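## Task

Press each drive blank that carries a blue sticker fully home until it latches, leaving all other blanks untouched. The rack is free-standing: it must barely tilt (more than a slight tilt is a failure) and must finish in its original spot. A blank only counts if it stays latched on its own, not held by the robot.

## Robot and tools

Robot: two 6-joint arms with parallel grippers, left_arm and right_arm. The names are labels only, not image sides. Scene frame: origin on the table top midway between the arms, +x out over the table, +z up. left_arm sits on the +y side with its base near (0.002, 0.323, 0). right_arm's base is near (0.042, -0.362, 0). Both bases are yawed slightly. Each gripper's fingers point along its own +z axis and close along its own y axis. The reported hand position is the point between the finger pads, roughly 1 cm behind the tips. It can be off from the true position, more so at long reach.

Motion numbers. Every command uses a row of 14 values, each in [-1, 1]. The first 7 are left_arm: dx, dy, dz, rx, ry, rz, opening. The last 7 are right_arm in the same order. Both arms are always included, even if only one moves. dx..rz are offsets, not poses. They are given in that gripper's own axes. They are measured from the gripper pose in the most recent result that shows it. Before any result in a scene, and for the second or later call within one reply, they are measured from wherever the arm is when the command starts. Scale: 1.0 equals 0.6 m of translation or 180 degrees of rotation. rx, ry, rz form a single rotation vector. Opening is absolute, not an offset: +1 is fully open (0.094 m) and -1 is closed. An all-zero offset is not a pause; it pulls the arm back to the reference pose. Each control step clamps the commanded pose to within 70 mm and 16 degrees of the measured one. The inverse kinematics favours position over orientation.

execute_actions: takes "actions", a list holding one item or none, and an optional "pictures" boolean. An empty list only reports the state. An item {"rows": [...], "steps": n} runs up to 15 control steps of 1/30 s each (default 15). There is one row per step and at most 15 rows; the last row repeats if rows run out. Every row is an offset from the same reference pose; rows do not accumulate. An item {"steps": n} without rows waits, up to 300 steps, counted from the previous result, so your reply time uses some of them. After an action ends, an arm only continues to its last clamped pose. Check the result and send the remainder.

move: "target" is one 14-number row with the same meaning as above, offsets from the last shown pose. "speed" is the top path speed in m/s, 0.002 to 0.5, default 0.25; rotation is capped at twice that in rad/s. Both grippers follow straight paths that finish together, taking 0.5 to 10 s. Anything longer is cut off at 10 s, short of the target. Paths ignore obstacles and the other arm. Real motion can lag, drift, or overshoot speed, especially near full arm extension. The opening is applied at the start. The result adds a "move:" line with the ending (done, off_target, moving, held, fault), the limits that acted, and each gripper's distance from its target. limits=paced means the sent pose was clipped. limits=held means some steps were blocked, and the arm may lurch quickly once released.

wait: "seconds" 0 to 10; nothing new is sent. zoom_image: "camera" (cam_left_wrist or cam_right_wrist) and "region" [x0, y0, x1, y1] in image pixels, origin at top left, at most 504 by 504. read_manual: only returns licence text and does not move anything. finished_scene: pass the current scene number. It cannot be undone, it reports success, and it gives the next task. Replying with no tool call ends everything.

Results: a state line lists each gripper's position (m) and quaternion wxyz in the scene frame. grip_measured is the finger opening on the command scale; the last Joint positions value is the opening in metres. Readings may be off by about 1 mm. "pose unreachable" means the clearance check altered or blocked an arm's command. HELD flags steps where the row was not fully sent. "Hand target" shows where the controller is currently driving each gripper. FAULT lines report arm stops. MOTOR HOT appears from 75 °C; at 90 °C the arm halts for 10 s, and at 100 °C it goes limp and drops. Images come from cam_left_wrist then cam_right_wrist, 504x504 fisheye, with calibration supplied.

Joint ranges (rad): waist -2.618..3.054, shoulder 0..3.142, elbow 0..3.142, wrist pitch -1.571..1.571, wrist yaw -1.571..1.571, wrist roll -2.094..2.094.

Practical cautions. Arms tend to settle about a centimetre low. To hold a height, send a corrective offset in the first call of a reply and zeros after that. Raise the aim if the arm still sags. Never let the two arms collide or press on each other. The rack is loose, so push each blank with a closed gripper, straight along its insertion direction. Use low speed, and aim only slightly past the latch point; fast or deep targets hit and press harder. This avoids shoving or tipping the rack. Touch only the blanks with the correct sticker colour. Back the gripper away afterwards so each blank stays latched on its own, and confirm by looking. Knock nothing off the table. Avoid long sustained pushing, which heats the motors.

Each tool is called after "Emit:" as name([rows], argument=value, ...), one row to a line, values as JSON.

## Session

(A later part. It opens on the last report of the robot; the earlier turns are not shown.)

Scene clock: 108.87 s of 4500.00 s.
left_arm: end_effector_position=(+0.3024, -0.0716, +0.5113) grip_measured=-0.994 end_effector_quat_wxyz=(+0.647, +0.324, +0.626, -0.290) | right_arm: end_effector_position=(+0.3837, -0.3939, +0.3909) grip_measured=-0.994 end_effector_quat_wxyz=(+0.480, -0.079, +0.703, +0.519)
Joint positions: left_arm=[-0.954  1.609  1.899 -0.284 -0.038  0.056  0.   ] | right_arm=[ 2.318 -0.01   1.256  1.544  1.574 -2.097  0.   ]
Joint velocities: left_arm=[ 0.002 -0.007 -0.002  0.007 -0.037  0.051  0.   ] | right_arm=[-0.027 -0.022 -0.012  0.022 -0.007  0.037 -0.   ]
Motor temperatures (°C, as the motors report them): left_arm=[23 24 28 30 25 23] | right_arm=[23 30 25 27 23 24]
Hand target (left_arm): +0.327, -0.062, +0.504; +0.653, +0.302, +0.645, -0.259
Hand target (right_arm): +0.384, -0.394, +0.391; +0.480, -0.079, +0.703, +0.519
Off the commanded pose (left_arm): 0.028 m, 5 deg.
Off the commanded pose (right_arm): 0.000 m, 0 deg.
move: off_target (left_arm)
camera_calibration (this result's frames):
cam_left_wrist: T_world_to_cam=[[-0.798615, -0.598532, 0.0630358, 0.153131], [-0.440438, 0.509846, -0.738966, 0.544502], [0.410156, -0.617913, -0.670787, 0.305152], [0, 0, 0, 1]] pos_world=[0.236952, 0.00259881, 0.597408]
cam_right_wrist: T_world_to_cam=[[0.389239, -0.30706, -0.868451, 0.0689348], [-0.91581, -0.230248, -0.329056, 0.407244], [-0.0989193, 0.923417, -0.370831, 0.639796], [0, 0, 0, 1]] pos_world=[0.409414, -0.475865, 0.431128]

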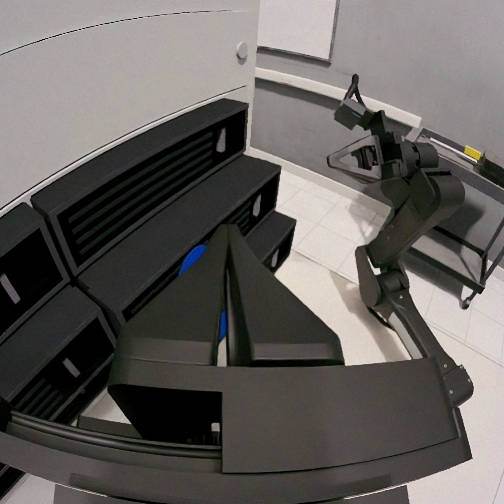

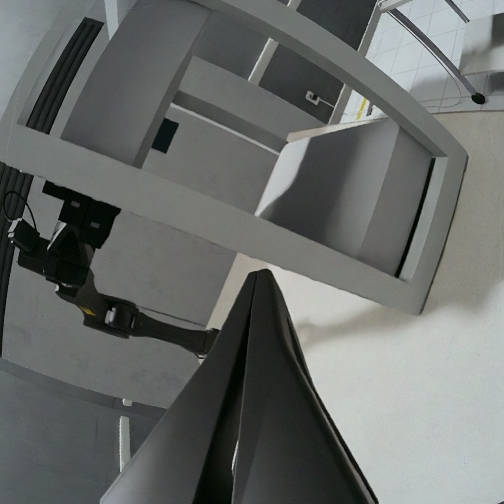

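Emit:
move(target=[0.018,0.072,0.027,-0.04,0,0,-1,0,0,0,0,0,0,-1], speed=0.03)

Scene clock: 113.37 s of 4500.00 s.
left_arm: end_effector_position=(+0.3130, -0.0650, +0.5202) grip_measured=-0.994 end_effector_quat_wxyz=(+0.662, +0.312, +0.617, -0.291) | right_arm: end_effector_position=(+0.3837, -0.3939, +0.3909) grip_measured=-0.994 end_effector_quat_wxyz=(+0.480, -0.079, +0.703, +0.519)
Joint positions: left_arm=[-0.924  1.613  1.899 -0.241 -0.023  0.056  0.   ] | right_arm=[ 2.318 -0.01   1.256  1.544  1.574 -2.097  0.   ]
Joint velocities: left_arm=[ 0.012 -0.017 -0.007  0.007 -0.007 -0.11  -0.   ] | right_arm=[-0.017  0.002 -0.007  0.022 -0.051 -0.007  0.   ]
Motor temperatures (°C, as the motors report them): left_arm=[23 24 28 30 25 23] | right_arm=[23 30 25 28 23 24]
Hand target (left_arm): +0.345, -0.055, +0.502; +0.666, +0.283, +0.643, -0.250
Hand target (right_arm): +0.384, -0.394, +0.391; +0.480, -0.079, +0.703, +0.519
Off the commanded pose (left_arm): 0.039 m, 7 deg.
Off the commanded pose (right_arm): 0.000 m, 0 deg.
move: off_target (left_arm)
camera_calibration (this result's frames):
cam_left_wrist: T_world_to_cam=[[-0.790683, -0.609009, 0.0626769, 0.161966], [-0.430087, 0.479675, -0.764812, 0.560606], [0.435713, -0.63168, -0.641197, 0.286573], [0, 0, 0, 1]] pos_world=[0.24431, 0.0107525, 0.602357]
cam_right_wrist: T_world_to_cam=[[0.389239, -0.30706, -0.868451, 0.0689348], [-0.91581, -0.230248, -0.329056, 0.407244], [-0.0989193, 0.923417, -0.370831, 0.639796], [0, 0, 0, 1]] pos_world=[0.409414, -0.475865, 0.431128]

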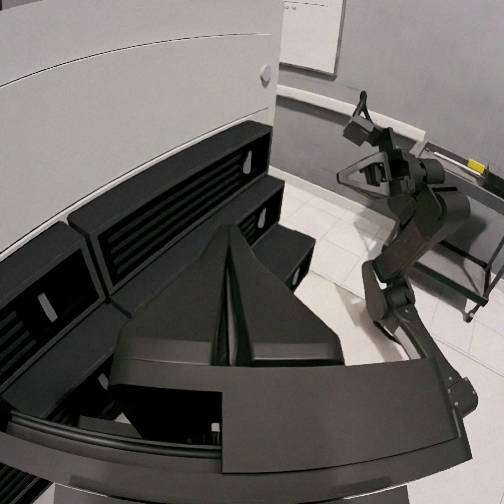

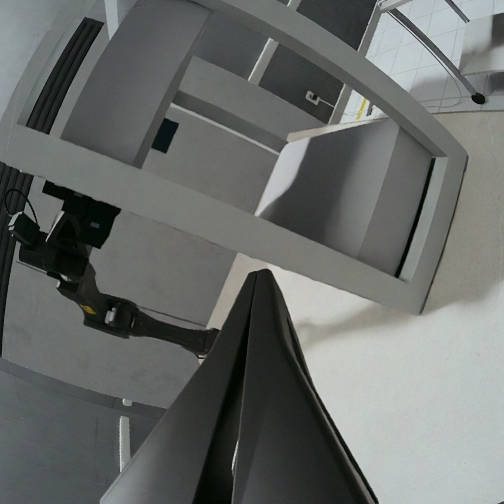

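Emit:
move(target=[0.03,-0.085,-0.11,-0.03,0,0,-1,0,0,0,0,0,0,-1], speed=0.1)

Emit:
move(target=[0.065,0,0,0,0,0,-1,0,0,0,0,0,0,-1], speed=0.1)

Scene clock: 117.27 s of 4500.00 s.
left_arm: end_effector_position=(+0.2381, -0.0548, +0.4853) grip_measured=-0.994 end_effector_quat_wxyz=(+0.665, +0.287, +0.640, -0.257) | right_arm: end_effector_position=(+0.3837, -0.3939, +0.3909) grip_measured=-0.994 end_effector_quat_wxyz=(+0.480, -0.079, +0.703, +0.519)
Joint positions: left_arm=[-1.177  1.395  1.573 -0.16  -0.368  0.059  0.   ] | right_arm=[ 2.318 -0.01   1.256  1.544  1.574 -2.097  0.   ]
Joint velocities: left_arm=[-0.002 -0.017 -0.007  0.007  0.007  0.066 -0.001] | right_arm=[-0.002  0.027 -0.007 -0.022 -0.095 -0.037  0.001]
Motor temperatures (°C, as the motors report them): left_arm=[23 24 27 30 26 23] | right_arm=[23 30 25 28 23 24]
Hand target (left_arm): +0.233, -0.046, +0.497; +0.675, +0.280, +0.630, -0.262
Hand target (right_arm): +0.384, -0.394, +0.391; +0.480, -0.079, +0.703, +0.519
Off the commanded pose (left_arm): 0.015 m, 2 deg.
Off the commanded pose (right_arm): 0.000 m, 0 deg.
move: off_target (left_arm)
camera_calibration (this result's frames):
cam_left_wrist: T_world_to_cam=[[-0.730375, -0.679928, 0.0651885, 0.0917322], [-0.487847, 0.452471, -0.746508, 0.500187], [0.478076, -0.577033, -0.662175, 0.30635], [0, 0, 0, 1]] pos_world=[0.164555, 0.0128252, 0.570271]
cam_right_wrist: T_world_to_cam=[[0.389239, -0.30706, -0.868451, 0.0689348], [-0.91581, -0.230248, -0.329056, 0.407244], [-0.0989193, 0.923417, -0.370831, 0.639796], [0, 0, 0, 1]] pos_world=[0.409414, -0.475865, 0.431128]

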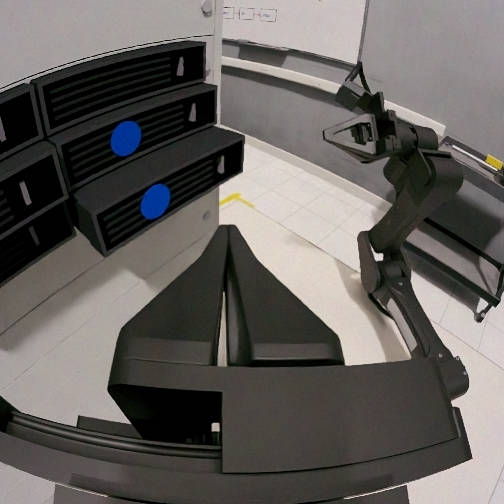

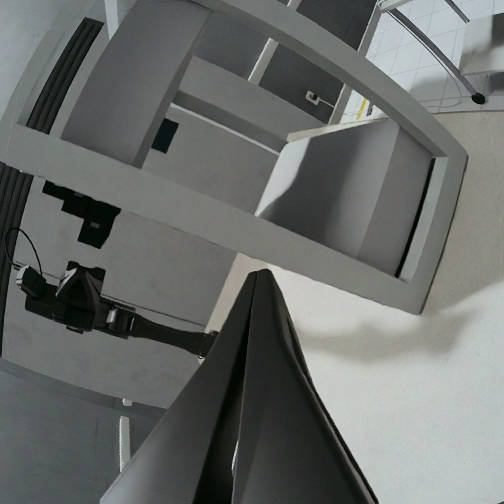

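Scene clock: 118.30 s of 4500.00 s.
left_arm: end_effector_position=(+0.2415, -0.0626, +0.4300) grip_measured=-0.994 end_effector_quat_wxyz=(+0.654, +0.298, +0.650, -0.247) | right_arm: end_effector_position=(+0.3837, -0.3939, +0.3909) grip_measured=-0.994 end_effector_quat_wxyz=(+0.480, -0.079, +0.703, +0.519)
Joint positions: left_arm=[-1.177  1.371  1.365 -0.019 -0.368  0.059  0.   ] | right_arm=[ 2.318 -0.01   1.256  1.544  1.574 -2.097  0.   ]
Joint velocities: left_arm=[-0.022  0.007 -0.007  0.007  0.037 -0.022 -0.   ] | right_arm=[-0.002 -0.002 -0.007  0.007 -0.081 -0.037  0.   ]
Motor temperatures (°C, as the motors report them): left_arm=[23 24 27 30 26 23] | right_arm=[23 30 25 28 23 24]
Hand target (left_arm): +0.240, -0.053, +0.446; +0.665, +0.287, +0.640, -0.257
Hand target (right_arm): +0.384, -0.394, +0.391; +0.480, -0.079, +0.703, +0.519
Off the commanded pose (left_arm): 0.019 m, 2 deg.
Off the commanded pose (right_arm): 0.000 m, 0 deg.
move: off_target (left_arm)
camera_calibration (this result's frames):
cam_left_wrist: T_world_to_cam=[[-0.729375, -0.682221, 0.0508578, 0.0983073], [-0.500485, 0.481438, -0.719536, 0.457357], [0.466398, -0.550266, -0.69259, 0.281222], [0, 0, 0, 1]] pos_world=[0.169441, 0.00162545, 0.518857]
cam_right_wrist: T_world_to_cam=[[0.389239, -0.30706, -0.868451, 0.0689348], [-0.91581, -0.230248, -0.329056, 0.407244], [-0.0989193, 0.923417, -0.370831, 0.639796], [0, 0, 0, 1]] pos_world=[0.409414, -0.475865, 0.431128]

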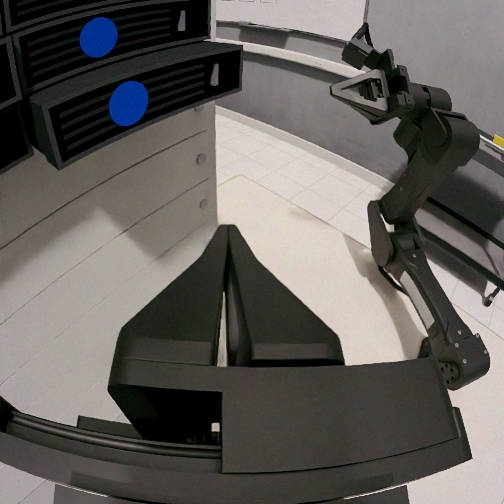

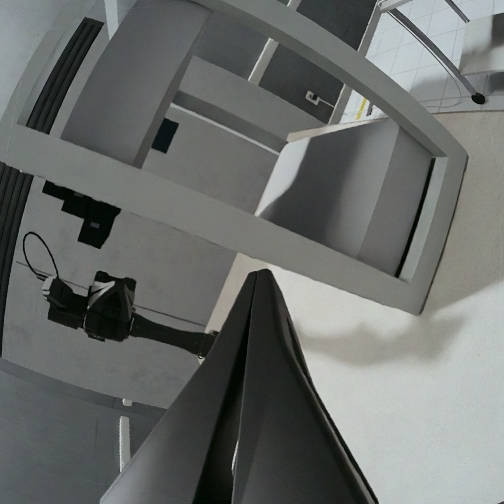

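Emit:
move(target=[-0.1,0.013,-0.03,-0.14,-0.02,0,-1,0,0,0,0,0,0,-1], speed=0.15)

Scene clock: 123.40 s of 4500.00 s.
left_arm: end_effector_position=(+0.2349, -0.0462, +0.4815) grip_measured=-0.994 end_effector_quat_wxyz=(+0.718, +0.147, +0.673, -0.103) | right_arm: end_effector_position=(+0.3837, -0.3939, +0.3909) grip_measured=-0.994 end_effector_quat_wxyz=(+0.480, -0.079, +0.703, +0.519)
Joint positions: left_arm=[-1.38   1.519  1.615  0.001 -1.003  0.154  0.   ] | right_arm=[ 2.318 -0.01   1.256  1.544  1.574 -2.097  0.   ]
Joint velocities: left_arm=[ 0.002 -0.002 -0.007 -0.037 -0.037 -0.007 -0.001] | right_arm=[-0.002  0.002 -0.012 -0.037  0.051 -0.037 -0.001]
Motor temperatures (°C, as the motors report them): left_arm=[23 25 28 30 25 23] | right_arm=[23 30 25 28 23 24]
Hand target (left_arm): +0.232, -0.048, +0.490; +0.722, +0.140, +0.669, -0.108
Hand target (right_arm): +0.384, -0.394, +0.391; +0.480, -0.079, +0.703, +0.519
Off the commanded pose (left_arm): 0.010 m, 1 deg.
Off the commanded pose (right_arm): 0.000 m, 0 deg.
After step 90, 0.07 s passed at rest.
move: done
camera_calibration (this result's frames):
cam_left_wrist: T_world_to_cam=[[-0.378039, -0.924731, 0.0442743, 0.0114793], [-0.602949, 0.209638, -0.769743, 0.51888], [0.702523, -0.317688, -0.636817, 0.257439], [0, 0, 0, 1]] pos_world=[0.136341, -0.0163765, 0.562837]
cam_right_wrist: T_world_to_cam=[[0.389239, -0.30706, -0.868451, 0.0689348], [-0.91581, -0.230248, -0.329056, 0.407244], [-0.0989193, 0.923417, -0.370831, 0.639796], [0, 0, 0, 1]] pos_world=[0.409414, -0.475865, 0.431128]

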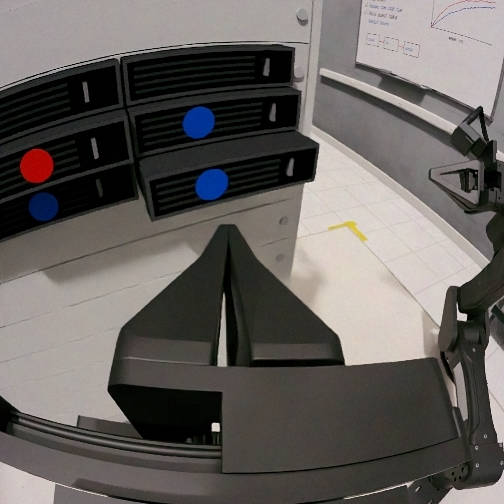

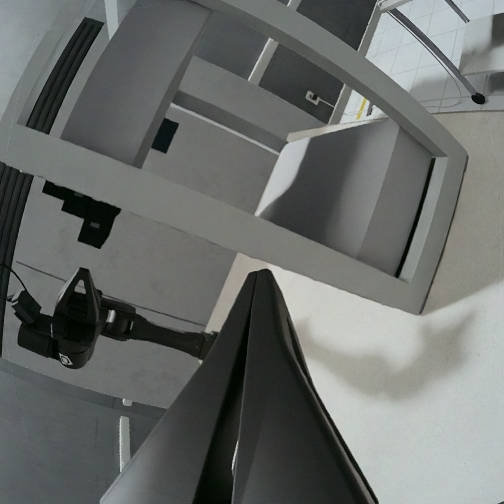

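Emit:
move(target=[-0.008,0.065,0.16,0,0,0,-1,0,0,0,0,0,0,-1], speed=0.04)

Scene clock: 128.97 s of 4500.00 s.
left_arm: end_effector_position=(+0.3176, -0.0550, +0.4908) grip_measured=-0.994 end_effector_quat_wxyz=(+0.713, +0.175, +0.668, -0.120) | right_arm: end_effector_position=(+0.3837, -0.3939, +0.3909) grip_measured=-0.994 end_effector_quat_wxyz=(+0.480, -0.079, +0.703, +0.519)
Joint positions: left_arm=[-1.126  1.64   1.792 -0.092 -0.685  0.128  0.   ] | right_arm=[ 2.318 -0.01   1.256  1.544  1.574 -2.097  0.   ]
Joint velocities: left_arm=[ 0.012  0.007 -0.002 -0.037  0.051 -0.051 -0.   ] | right_arm=[ 0.022  0.007  0.007  0.022 -0.037 -0.051  0.   ]
Motor temperatures (°C, as the motors report them): left_arm=[23 25 28 30 25 23] | right_arm=[23 30 25 28 23 24]
Hand target (left_arm): +0.337, -0.043, +0.494; +0.719, +0.147, +0.672, -0.103
Hand target (right_arm): +0.384, -0.394, +0.391; +0.480, -0.079, +0.703, +0.519
Off the commanded pose (left_arm): 0.024 m, 4 deg.
Off the commanded pose (right_arm): 0.000 m, 0 deg.
move: off_target (left_arm)
camera_calibration (this result's frames):
cam_left_wrist: T_world_to_cam=[[-0.437602, -0.898752, 0.0273619, 0.0628192], [-0.586592, 0.262284, -0.766236, 0.573713], [0.68148, -0.351357, -0.641977, 0.209765], [0, 0, 0, 1]] pos_world=[0.221074, -0.0203142, 0.572545]
cam_right_wrist: T_world_to_cam=[[0.389239, -0.30706, -0.868451, 0.0689348], [-0.91581, -0.230248, -0.329056, 0.407244], [-0.0989193, 0.923417, -0.370831, 0.639796], [0, 0, 0, 1]] pos_world=[0.409414, -0.475865, 0.431128]

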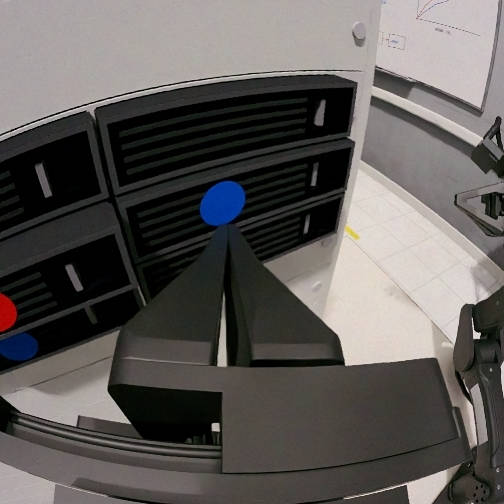

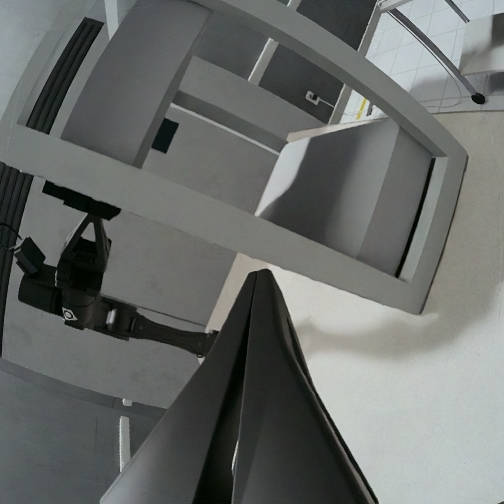

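Emit:
move(target=[0.02,-0.01,-0.05,-0.02,0,0,-1,0,0,0,0,0,0,-1], speed=0.1)

Emit:
move(target=[0,0.04,0.09,0,0,0,-1,0,0,0,0,0,0,-1], speed=0.04)

Emit:
move(target=[-0.01,-0.02,-0.08,0,0,0,-1,0,0,0,0,0,0,-1], speed=0.1)

Emit:
move(target=[-0.065,0,0,0,0,0,-1,0,0,0,0,0,0,-1], speed=0.1)

Scene clock: 136.70 s of 4500.00 s.
left_arm: end_effector_position=(+0.2946, -0.0559, +0.4642) grip_measured=-0.994 end_effector_quat_wxyz=(+0.711, +0.161, +0.678, -0.092) | right_arm: end_effector_position=(+0.3837, -0.3939, +0.3909) grip_measured=-0.994 end_effector_quat_wxyz=(+0.480, -0.079, +0.703, +0.519)
Joint positions: left_arm=[-1.212  1.604  1.662 -0.017 -0.831  0.135  0.   ] | right_arm=[ 2.318 -0.01   1.256  1.544  1.574 -2.097  0.   ]
Joint velocities: left_arm=[-0.012  0.012  0.012  0.007 -0.037  0.007  0.001] | right_arm=[-0.022 -0.002 -0.012 -0.037  0.066  0.022 -0.   ]
Motor temperatures (°C, as the motors report them): left_arm=[23 25 28 30 25 23] | right_arm=[23 31 25 28 23 24]
Hand target (left_arm): +0.289, -0.047, +0.477; +0.718, +0.153, +0.672, -0.099
Hand target (right_arm): +0.384, -0.394, +0.391; +0.480, -0.079, +0.703, +0.519
Off the commanded pose (left_arm): 0.016 m, 2 deg.
Off the commanded pose (right_arm): 0.000 m, 0 deg.
After step 90, 3.73 s passed at rest.
move: off_target (left_arm)
camera_calibration (this result's frames):
cam_left_wrist: T_world_to_cam=[[-0.381994, -0.924069, 0.0133055, 0.0414031], [-0.610887, 0.241674, -0.75393, 0.540373], [0.693468, -0.296125, -0.65682, 0.214525], [0, 0, 0, 1]] pos_world=[0.197156, -0.0288089, 0.547757]
cam_right_wrist: T_world_to_cam=[[0.389239, -0.30706, -0.868451, 0.0689348], [-0.91581, -0.230248, -0.329056, 0.407244], [-0.0989193, 0.923417, -0.370831, 0.639796], [0, 0, 0, 1]] pos_world=[0.409414, -0.475865, 0.431128]

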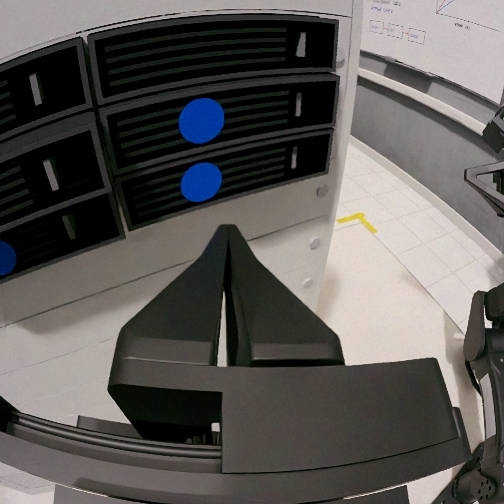

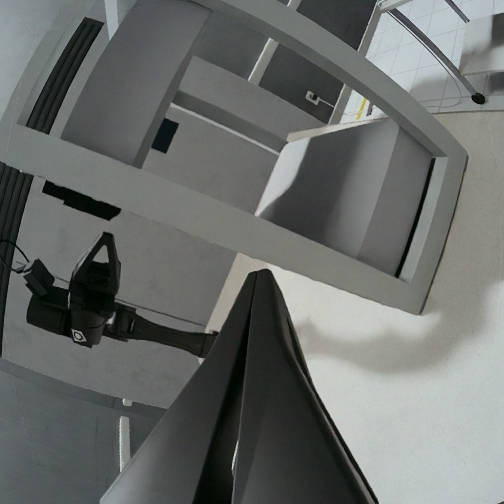

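Scene clock: 138.43 s of 4500.00 s.
left_arm: end_effector_position=(+0.3360, -0.0585, +0.4495) grip_measured=-0.994 end_effector_quat_wxyz=(+0.694, +0.193, +0.689, -0.084) | right_arm: end_effector_position=(+0.3837, -0.3939, +0.3909) grip_measured=-0.994 end_effector_quat_wxyz=(+0.480, -0.079, +0.703, +0.519)
Joint positions: left_arm=[-1.096  1.666  1.725 -0.089 -0.684  0.135  0.   ] | right_arm=[ 2.318 -0.01   1.256  1.544  1.574 -2.097  0.   ]
Joint velocities: left_arm=[ 0.017 -0.007 -0.002 -0.022  0.095  0.066 -0.001] | right_arm=[-0.012  0.007  0.007 -0.007 -0.007 -0.022  0.   ]
Motor temperatures (°C, as the motors report them): left_arm=[23 25 28 30 25 23] | right_arm=[23 31 25 28 23 24]
Hand target (left_arm): +0.352, -0.051, +0.467; +0.711, +0.162, +0.678, -0.092
Hand target (right_arm): +0.384, -0.394, +0.391; +0.480, -0.079, +0.703, +0.519
Off the commanded pose (left_arm): 0.026 m, 4 deg.
Off the commanded pose (right_arm): 0.000 m, 0 deg.
move: off_target (left_arm)
camera_calibration (this result's frames):
cam_left_wrist: T_world_to_cam=[[-0.410739, -0.911105, -0.0343766, 0.0868384], [-0.623794, 0.308314, -0.718208, 0.547414], [0.664962, -0.273552, -0.694979, 0.203361], [0, 0, 0, 1]] pos_world=[0.241915, -0.0340267, 0.537474]
cam_right_wrist: T_world_to_cam=[[0.389239, -0.30706, -0.868451, 0.0689348], [-0.91581, -0.230248, -0.329056, 0.407244], [-0.0989193, 0.923417, -0.370831, 0.639796], [0, 0, 0, 1]] pos_world=[0.409414, -0.475865, 0.431128]

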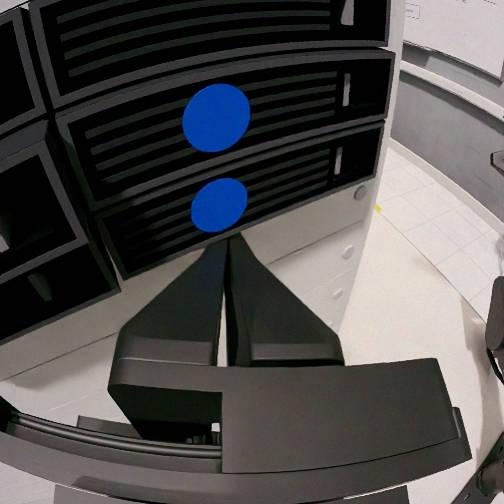

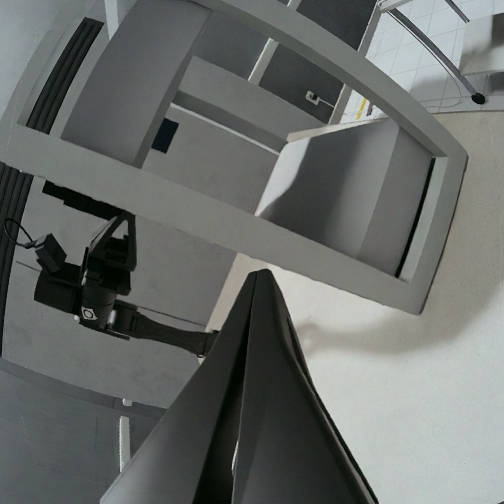

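Scene clock: 139.40 s of 4500.00 s.
left_arm: end_effector_position=(+0.2919, -0.0597, +0.4482) grip_measured=-0.994 end_effector_quat_wxyz=(+0.691, +0.200, +0.690, -0.080) | right_arm: end_effector_position=(+0.3837, -0.3939, +0.3909) grip_measured=-0.994 end_effector_quat_wxyz=(+0.480, -0.079, +0.703, +0.519)
Joint positions: left_arm=[-1.211  1.598  1.659 -0.108 -0.796  0.135  0.   ] | right_arm=[ 2.318 -0.01   1.256  1.544  1.574 -2.097  0.   ]
Joint velocities: left_arm=[ 0.007  0.007 -0.012  0.007 -0.051  0.022 -0.   ] | right_arm=[-0.002  0.007 -0.012 -0.007 -0.037 -0.022 -0.   ]
Motor temperatures (°C, as the motors report them): left_arm=[23 25 28 30 25 23] | right_arm=[23 31 25 28 23 24]
Hand target (left_arm): +0.287, -0.052, +0.455; +0.694, +0.193, +0.689, -0.084
Hand target (right_arm): +0.384, -0.394, +0.391; +0.480, -0.079, +0.703, +0.519
Off the commanded pose (left_arm): 0.011 m, 1 deg.
Off the commanded pose (right_arm): 0.000 m, 0 deg.
move: off_target (left_arm)
camera_calibration (this result's frames):
cam_left_wrist: T_world_to_cam=[[-0.414407, -0.908809, -0.0482945, 0.0750765], [-0.624719, 0.322651, -0.711072, 0.517288], [0.661811, -0.264502, -0.701459, 0.235882], [0, 0, 0, 1]] pos_world=[0.198162, -0.036282, 0.536916]
cam_right_wrist: T_world_to_cam=[[0.389239, -0.30706, -0.868451, 0.0689348], [-0.91581, -0.230248, -0.329056, 0.407244], [-0.0989193, 0.923417, -0.370831, 0.639796], [0, 0, 0, 1]] pos_world=[0.409414, -0.475865, 0.431128]

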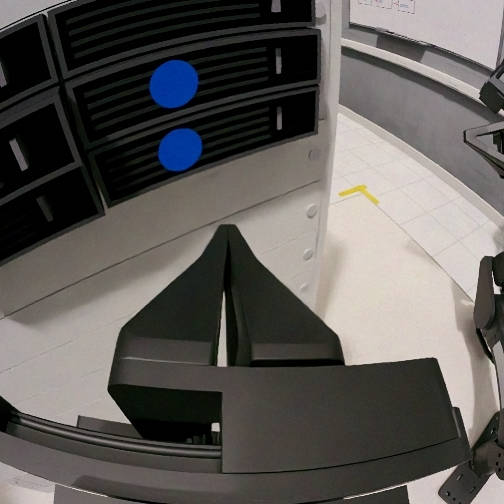

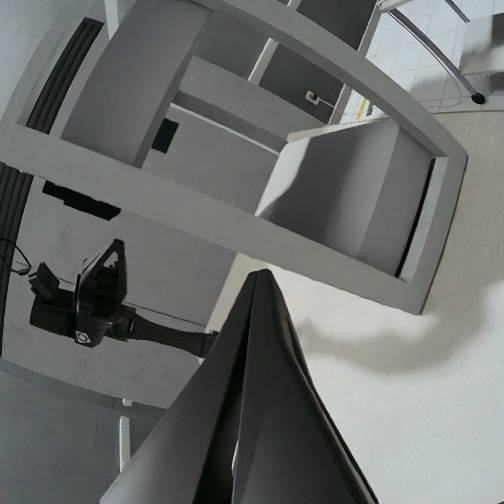

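Scene clock: 140.57 s of 4500.00 s.
left_arm: end_effector_position=(+0.2941, -0.0646, +0.4801) grip_measured=-0.994 end_effector_quat_wxyz=(+0.689, +0.203, +0.692, -0.076) | right_arm: end_effector_position=(+0.3837, -0.3939, +0.3909) grip_measured=-0.994 end_effector_quat_wxyz=(+0.480, -0.079, +0.703, +0.519)
Joint positions: left_arm=[-1.211  1.673  1.884 -0.269 -0.797  0.135  0.   ] | right_arm=[ 2.318 -0.01   1.256  1.544  1.574 -2.097  0.   ]
Joint velocities: left_arm=[ 0.012  0.002 -0.002 -0.037  0.066  0.007 -0.   ] | right_arm=[-0.002 -0.002 -0.002 -0.022 -0.007  0.022  0.001]
Motor temperatures (°C, as the motors report them): left_arm=[23 25 28 30 25 23] | right_arm=[23 31 25 28 23 24]
Hand target (left_arm): +0.291, -0.066, +0.487; +0.691, +0.200, +0.690, -0.080
Hand target (right_arm): +0.384, -0.394, +0.391; +0.480, -0.079, +0.703, +0.519
Off the commanded pose (left_arm): 0.008 m, 1 deg.
Off the commanded pose (right_arm): 0.000 m, 0 deg.
move: done
camera_calibration (this result's frames):
cam_left_wrist: T_world_to_cam=[[-0.412883, -0.909059, -0.0560275, 0.0763171], [-0.628161, 0.328767, -0.705214, 0.541525], [0.659501, -0.255977, -0.706777, 0.259286], [0, 0, 0, 1]] pos_world=[0.200675, -0.0422872, 0.569424]
cam_right_wrist: T_world_to_cam=[[0.389239, -0.30706, -0.868451, 0.0689348], [-0.91581, -0.230248, -0.329056, 0.407244], [-0.0989193, 0.923417, -0.370831, 0.639796], [0, 0, 0, 1]] pos_world=[0.409414, -0.475865, 0.431128]

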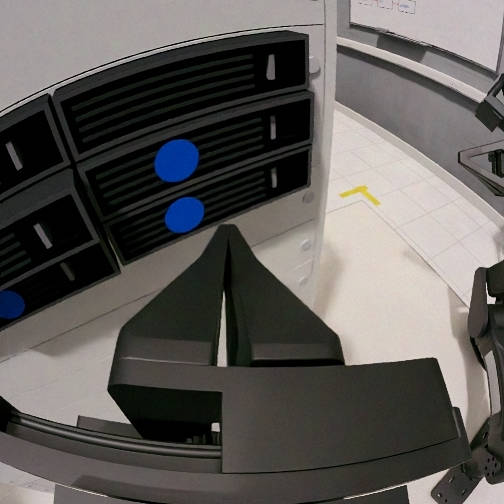

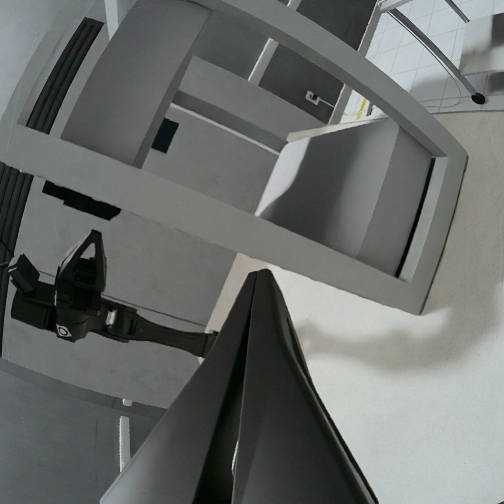

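Emit:
move(target=[-0.005,0.04,0.08,0,-0.02,0,-1,0,0,0,0,0,0,-1], speed=0.05)

Emit:
move(target=[-0.01,-0.02,-0.06,0,0,0,-1,0,0,0,0,0,0,-1], speed=0.1)

Emit:
move(target=[-0.055,0,0,0,0,0,-1,0,0,0,0,0,0,-1], speed=0.1)

Emit:
move(target=[0,0.04,0.09,0,0,0,-1,0,0,0,0,0,0,-1], speed=0.05)

Emit:
move(target=[0,0.03,-0.2,0,0,0,-1,0,0,0,0,0,0,-1], speed=0.15)

Scene clock: 147.27 s of 4500.00 s.
left_arm: end_effector_position=(+0.3224, -0.0725, +0.4909) grip_measured=-0.994 end_effector_quat_wxyz=(+0.706, +0.224, +0.663, -0.112) | right_arm: end_effector_position=(+0.3837, -0.3939, +0.3909) grip_measured=-0.994 end_effector_quat_wxyz=(+0.480, -0.079, +0.703, +0.519)
Joint positions: left_arm=[-1.112  1.696  1.884 -0.163 -0.611  0.183  0.   ] | right_arm=[ 2.318 -0.01   1.256  1.544  1.574 -2.097  0.   ]
Joint velocities: left_arm=[-0.002 -0.012  0.017  0.051  0.066 -0.081 -0.   ] | right_arm=[ 0.007  0.022  0.012  0.007 -0.022  0.037 -0.   ]
Motor temperatures (°C, as the motors report them): left_arm=[23 25 29 30 25 23] | right_arm=[23 31 25 28 23 24]
Hand target (left_arm): +0.347, -0.061, +0.485; +0.710, +0.201, +0.670, -0.082
Hand target (right_arm): +0.384, -0.394, +0.391; +0.480, -0.079, +0.703, +0.519
Off the commanded pose (left_arm): 0.028 m, 4 deg.
Off the commanded pose (right_arm): 0.000 m, 0 deg.
After step 90, 2.27 s passed at rest.
move: off_target (left_arm)
camera_calibration (this result's frames):
cam_left_wrist: T_world_to_cam=[[-0.488789, -0.870947, -0.050358, 0.105877], [-0.559902, 0.357446, -0.74749, 0.570281], [0.669025, -0.33717, -0.662361, 0.215448], [0, 0, 0, 1]] pos_world=[0.226913, -0.0389887, 0.574316]
cam_right_wrist: T_world_to_cam=[[0.389239, -0.30706, -0.868451, 0.0689348], [-0.91581, -0.230248, -0.329056, 0.407244], [-0.0989193, 0.923417, -0.370831, 0.639796], [0, 0, 0, 1]] pos_world=[0.409414, -0.475865, 0.431128]

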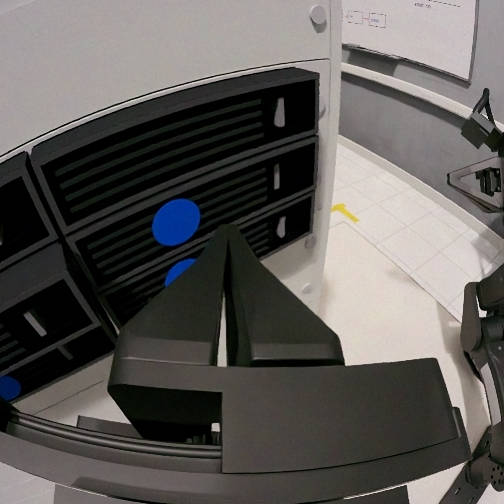

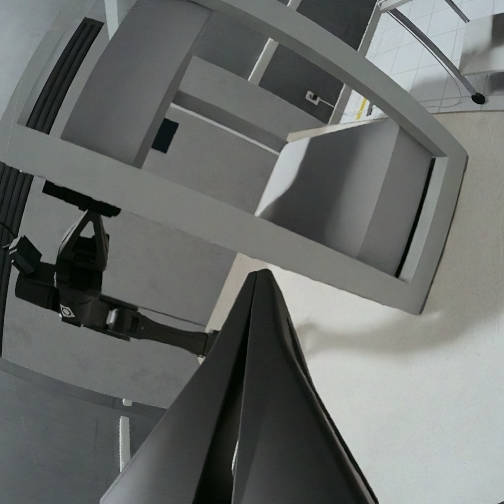

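Scene clock: 148.20 s of 4500.00 s.
left_arm: end_effector_position=(+0.2903, -0.0752, +0.4845) grip_measured=-0.994 end_effector_quat_wxyz=(+0.700, +0.231, +0.667, -0.108) | right_arm: end_effector_position=(+0.3837, -0.3939, +0.3909) grip_measured=-0.994 end_effector_quat_wxyz=(+0.480, -0.079, +0.703, +0.519)
Joint positions: left_arm=[-1.199  1.647  1.823 -0.171 -0.696  0.183  0.   ] | right_arm=[ 2.318 -0.01   1.256  1.544  1.574 -2.097  0.   ]
Joint velocities: left_arm=[-0.007 -0.007  0.002  0.022 -0.022  0.007 -0.001] | right_arm=[-0.012  0.007  0.007 -0.051  0.051  0.037  0.   ]
Motor temperatures (°C, as the motors report them): left_arm=[23 25 28 30 25 23] | right_arm=[23 31 25 28 23 24]
Hand target (left_arm): +0.285, -0.067, +0.494; +0.705, +0.224, +0.663, -0.112
Hand target (right_arm): +0.384, -0.394, +0.391; +0.480, -0.079, +0.703, +0.519
Off the commanded pose (left_arm): 0.014 m, 1 deg.
Off the commanded pose (right_arm): 0.000 m, 0 deg.
move: off_target (left_arm)
camera_calibration (this result's frames):
cam_left_wrist: T_world_to_cam=[[-0.491009, -0.868975, -0.061585, 0.0936902], [-0.566571, 0.372238, -0.735144, 0.545589], [0.661746, -0.32607, -0.675108, 0.240919], [0, 0, 0, 1]] pos_world=[0.195691, -0.043118, 0.569503]
cam_right_wrist: T_world_to_cam=[[0.389239, -0.30706, -0.868451, 0.0689348], [-0.91581, -0.230248, -0.329056, 0.407244], [-0.0989193, 0.923417, -0.370831, 0.639796], [0, 0, 0, 1]] pos_world=[0.409414, -0.475865, 0.431128]

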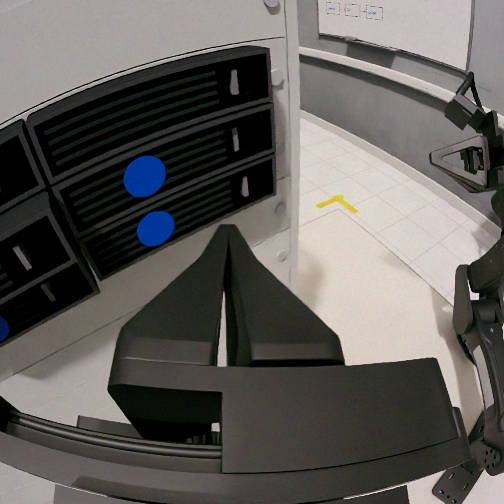

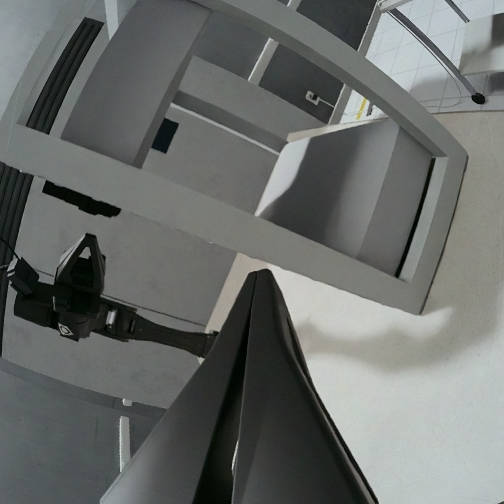

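Scene clock: 149.37 s of 4500.00 s.
left_arm: end_effector_position=(+0.2923, -0.0784, +0.5105) grip_measured=-0.994 end_effector_quat_wxyz=(+0.698, +0.232, +0.670, -0.103) | right_arm: end_effector_position=(+0.3837, -0.3939, +0.3909) grip_measured=-0.994 end_effector_quat_wxyz=(+0.480, -0.079, +0.703, +0.519)
Joint positions: left_arm=[-1.199  1.726  2.039 -0.32  -0.701  0.183  0.   ] | right_arm=[ 2.318 -0.01   1.256  1.544  1.574 -2.097  0.   ]
Joint velocities: left_arm=[-0.017  0.002  0.002 -0.051 -0.051 -0.051 -0.001] | right_arm=[-0.012 -0.002  0.007  0.007  0.051  0.037 -0.001]
Motor temperatures (°C, as the motors report them): left_arm=[23 25 29 30 25 23] | right_arm=[23 31 25 28 23 24]
Hand target (left_arm): +0.288, -0.081, +0.517; +0.700, +0.231, +0.667, -0.108
Hand target (right_arm): +0.384, -0.394, +0.391; +0.480, -0.079, +0.703, +0.519
Off the commanded pose (left_arm): 0.008 m, 1 deg.
Off the commanded pose (right_arm): 0.000 m, 0 deg.
move: done
camera_calibration (this result's frames):
cam_left_wrist: T_world_to_cam=[[-0.486978, -0.87071, -0.0686732, 0.0958309], [-0.571607, 0.377166, -0.728705, 0.565655], [0.660392, -0.315609, -0.681375, 0.260532], [0, 0, 0, 1]] pos_world=[0.197946, -0.0476786, 0.596297]
cam_right_wrist: T_world_to_cam=[[0.389239, -0.30706, -0.868451, 0.0689348], [-0.91581, -0.230248, -0.329056, 0.407244], [-0.0989193, 0.923417, -0.370831, 0.639796], [0, 0, 0, 1]] pos_world=[0.409414, -0.475865, 0.431128]

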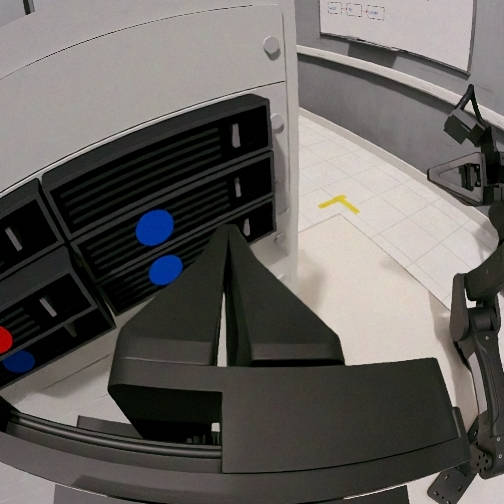

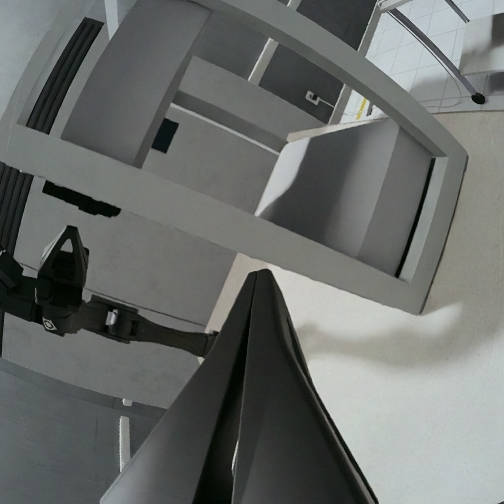

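Scene clock: 150.87 s of 4500.00 s.
left_arm: end_effector_position=(+0.3247, -0.0968, +0.5150) grip_measured=-0.994 end_effector_quat_wxyz=(+0.691, +0.262, +0.660, -0.133) | right_arm: end_effector_position=(+0.3837, -0.3939, +0.3909) grip_measured=-0.994 end_effector_quat_wxyz=(+0.480, -0.079, +0.703, +0.519)
Joint positions: left_arm=[-1.103  1.839  2.207 -0.378 -0.519  0.183  0.   ] | right_arm=[ 2.318 -0.01   1.256  1.544  1.574 -2.097  0.   ]
Joint velocities: left_arm=[ 0.007  0.002 -0.012  0.022  0.051  0.007  0.   ] | right_arm=[-0.002 -0.012 -0.007 -0.051 -0.022  0.037  0.   ]
Motor temperatures (°C, as the motors report them): left_arm=[23 25 29 30 25 23] | right_arm=[23 31 25 28 23 24]
Hand target (left_arm): +0.350, -0.082, +0.514; +0.698, +0.233, +0.669, -0.103
Hand target (right_arm): +0.384, -0.394, +0.391; +0.480, -0.079, +0.703, +0.519
Off the commanded pose (left_arm): 0.030 m, 5 deg.
Off the commanded pose (right_arm): 0.000 m, 0 deg.
move: off_target (left_arm)
camera_calibration (this result's frames):
cam_left_wrist: T_world_to_cam=[[-0.560317, -0.825396, -0.069032, 0.124266], [-0.538909, 0.426586, -0.726362, 0.587319], [0.628985, -0.369792, -0.683837, 0.242599], [0, 0, 0, 1]] pos_world=[0.233549, -0.0582622, 0.601083]
cam_right_wrist: T_world_to_cam=[[0.389239, -0.30706, -0.868451, 0.0689348], [-0.91581, -0.230248, -0.329056, 0.407244], [-0.0989193, 0.923417, -0.370831, 0.639796], [0, 0, 0, 1]] pos_world=[0.409414, -0.475865, 0.431128]

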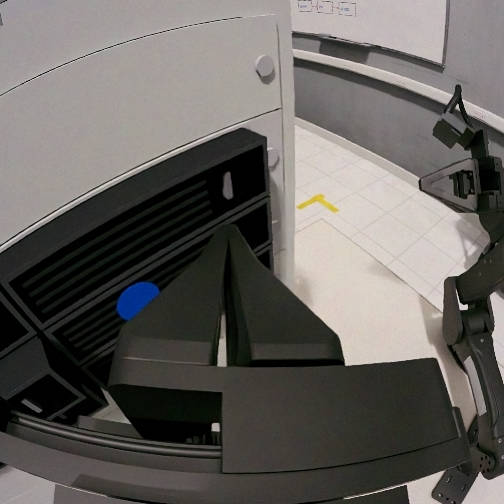

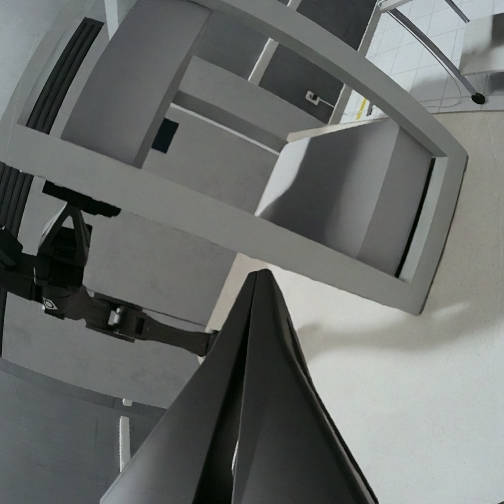

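Scene clock: 152.27 s of 4500.00 s.
left_arm: end_effector_position=(+0.2382, -0.0248, +0.5147) grip_measured=-0.994 end_effector_quat_wxyz=(+0.688, +0.267, +0.662, -0.128) | right_arm: end_effector_position=(+0.3837, -0.3939, +0.3909) grip_measured=-0.994 end_effector_quat_wxyz=(+0.480, -0.079, +0.703, +0.519)
Joint positions: left_arm=[-1.265  1.443  1.789 -0.371 -0.68   0.183  0.   ] | right_arm=[ 2.318 -0.01   1.256  1.544  1.574 -2.097  0.   ]
Joint velocities: left_arm=[-0.002 -0.002  0.002  0.007 -0.051  0.037 -0.   ] | right_arm=[ 0.007  0.007 -0.007 -0.022  0.007  0.095 -0.001]
Motor temperatures (°C, as the motors report them): left_arm=[23 25 28 30 25 23] | right_arm=[23 31 25 28 23 24]
Hand target (left_arm): +0.233, -0.017, +0.520; +0.691, +0.262, +0.660, -0.133
Hand target (right_arm): +0.384, -0.394, +0.391; +0.480, -0.079, +0.703, +0.519
Off the commanded pose (left_arm): 0.010 m, 1 deg.
Off the commanded pose (right_arm): 0.000 m, 0 deg.
move: done
camera_calibration (this result's frames):
cam_left_wrist: T_world_to_cam=[[-0.560584, -0.824262, -0.0796183, 0.140702], [-0.541319, 0.43751, -0.718025, 0.506284], [0.626674, -0.359414, -0.691449, 0.328138], [0, 0, 0, 1]] pos_world=[0.147301, 0.0124085, 0.601617]
cam_right_wrist: T_world_to_cam=[[0.389239, -0.30706, -0.868451, 0.0689348], [-0.91581, -0.230248, -0.329056, 0.407244], [-0.0989193, 0.923417, -0.370831, 0.639796], [0, 0, 0, 1]] pos_world=[0.409414, -0.475865, 0.431128]

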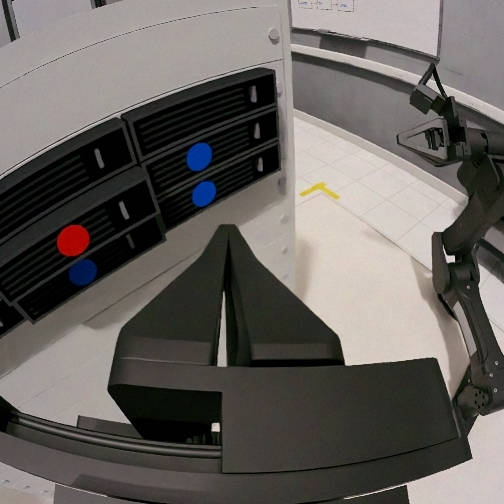

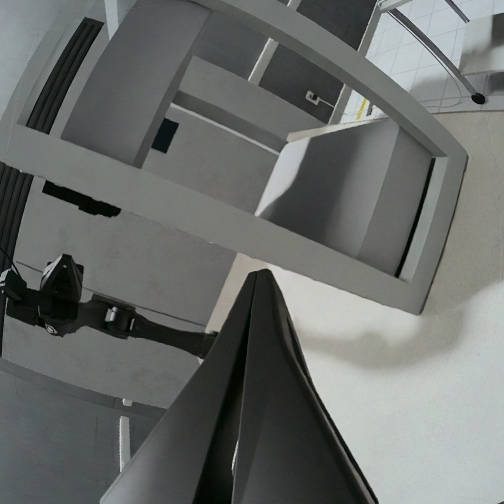

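Emit:
move(target=[0.065,0.133,-0.017,-0.05,-0.06,0,-1,0,0,0,0,0,0,-1], speed=0.12)

Scene clock: 157.80 s of 4500.00 s.
left_arm: end_effector_position=(+0.2790, +0.0435, +0.4805) grip_measured=-0.994 end_effector_quat_wxyz=(+0.756, +0.208, +0.613, -0.095) | right_arm: end_effector_position=(+0.3837, -0.3939, +0.3909) grip_measured=-0.994 end_effector_quat_wxyz=(+0.480, -0.079, +0.703, +0.519)
Joint positions: left_arm=[-1.064  1.202  1.256  0.14  -0.586  0.31   0.   ] | right_arm=[ 2.318 -0.01   1.256  1.544  1.574 -2.097  0.   ]
Joint velocities: left_arm=[-0.007 -0.027  0.002 -0.081  0.022 -0.022  0.   ] | right_arm=[-0.007  0.002 -0.012 -0.007  0.081  0.051  0.001]
Motor temperatures (°C, as the motors report them): left_arm=[23 25 28 31 25 23] | right_arm=[23 31 25 28 23 24]
Hand target (left_arm): +0.276, +0.054, +0.492; +0.766, +0.199, +0.603, -0.100
Hand target (right_arm): +0.384, -0.394, +0.391; +0.480, -0.079, +0.703, +0.519
Off the commanded pose (left_arm): 0.016 m, 2 deg.
Off the commanded pose (right_arm): 0.000 m, 0 deg.
After step 90, 0.90 s passed at rest.
move: off_target (left_arm)
camera_calibration (this result's frames):
cam_left_wrist: T_world_to_cam=[[-0.448376, -0.889675, -0.0862363, 0.191953], [-0.460255, 0.312504, -0.830967, 0.511026], [0.76624, -0.332895, -0.549597, 0.195206], [0, 0, 0, 1]] pos_world=[0.171695, 0.0760612, 0.548484]
cam_right_wrist: T_world_to_cam=[[0.389239, -0.30706, -0.868451, 0.0689348], [-0.91581, -0.230248, -0.329056, 0.407244], [-0.0989193, 0.923417, -0.370831, 0.639796], [0, 0, 0, 1]] pos_world=[0.409414, -0.475865, 0.431128]

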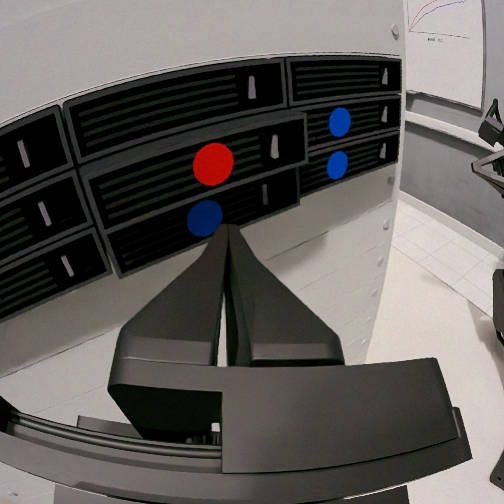

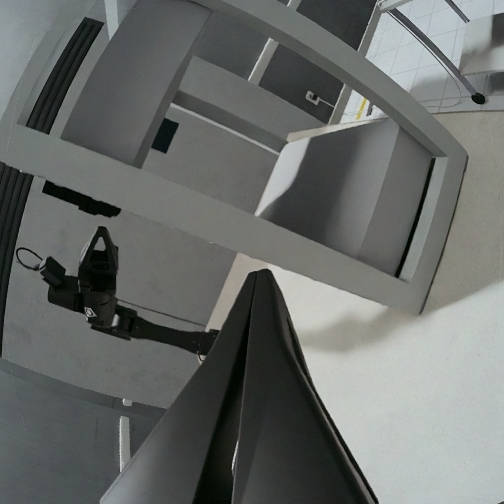

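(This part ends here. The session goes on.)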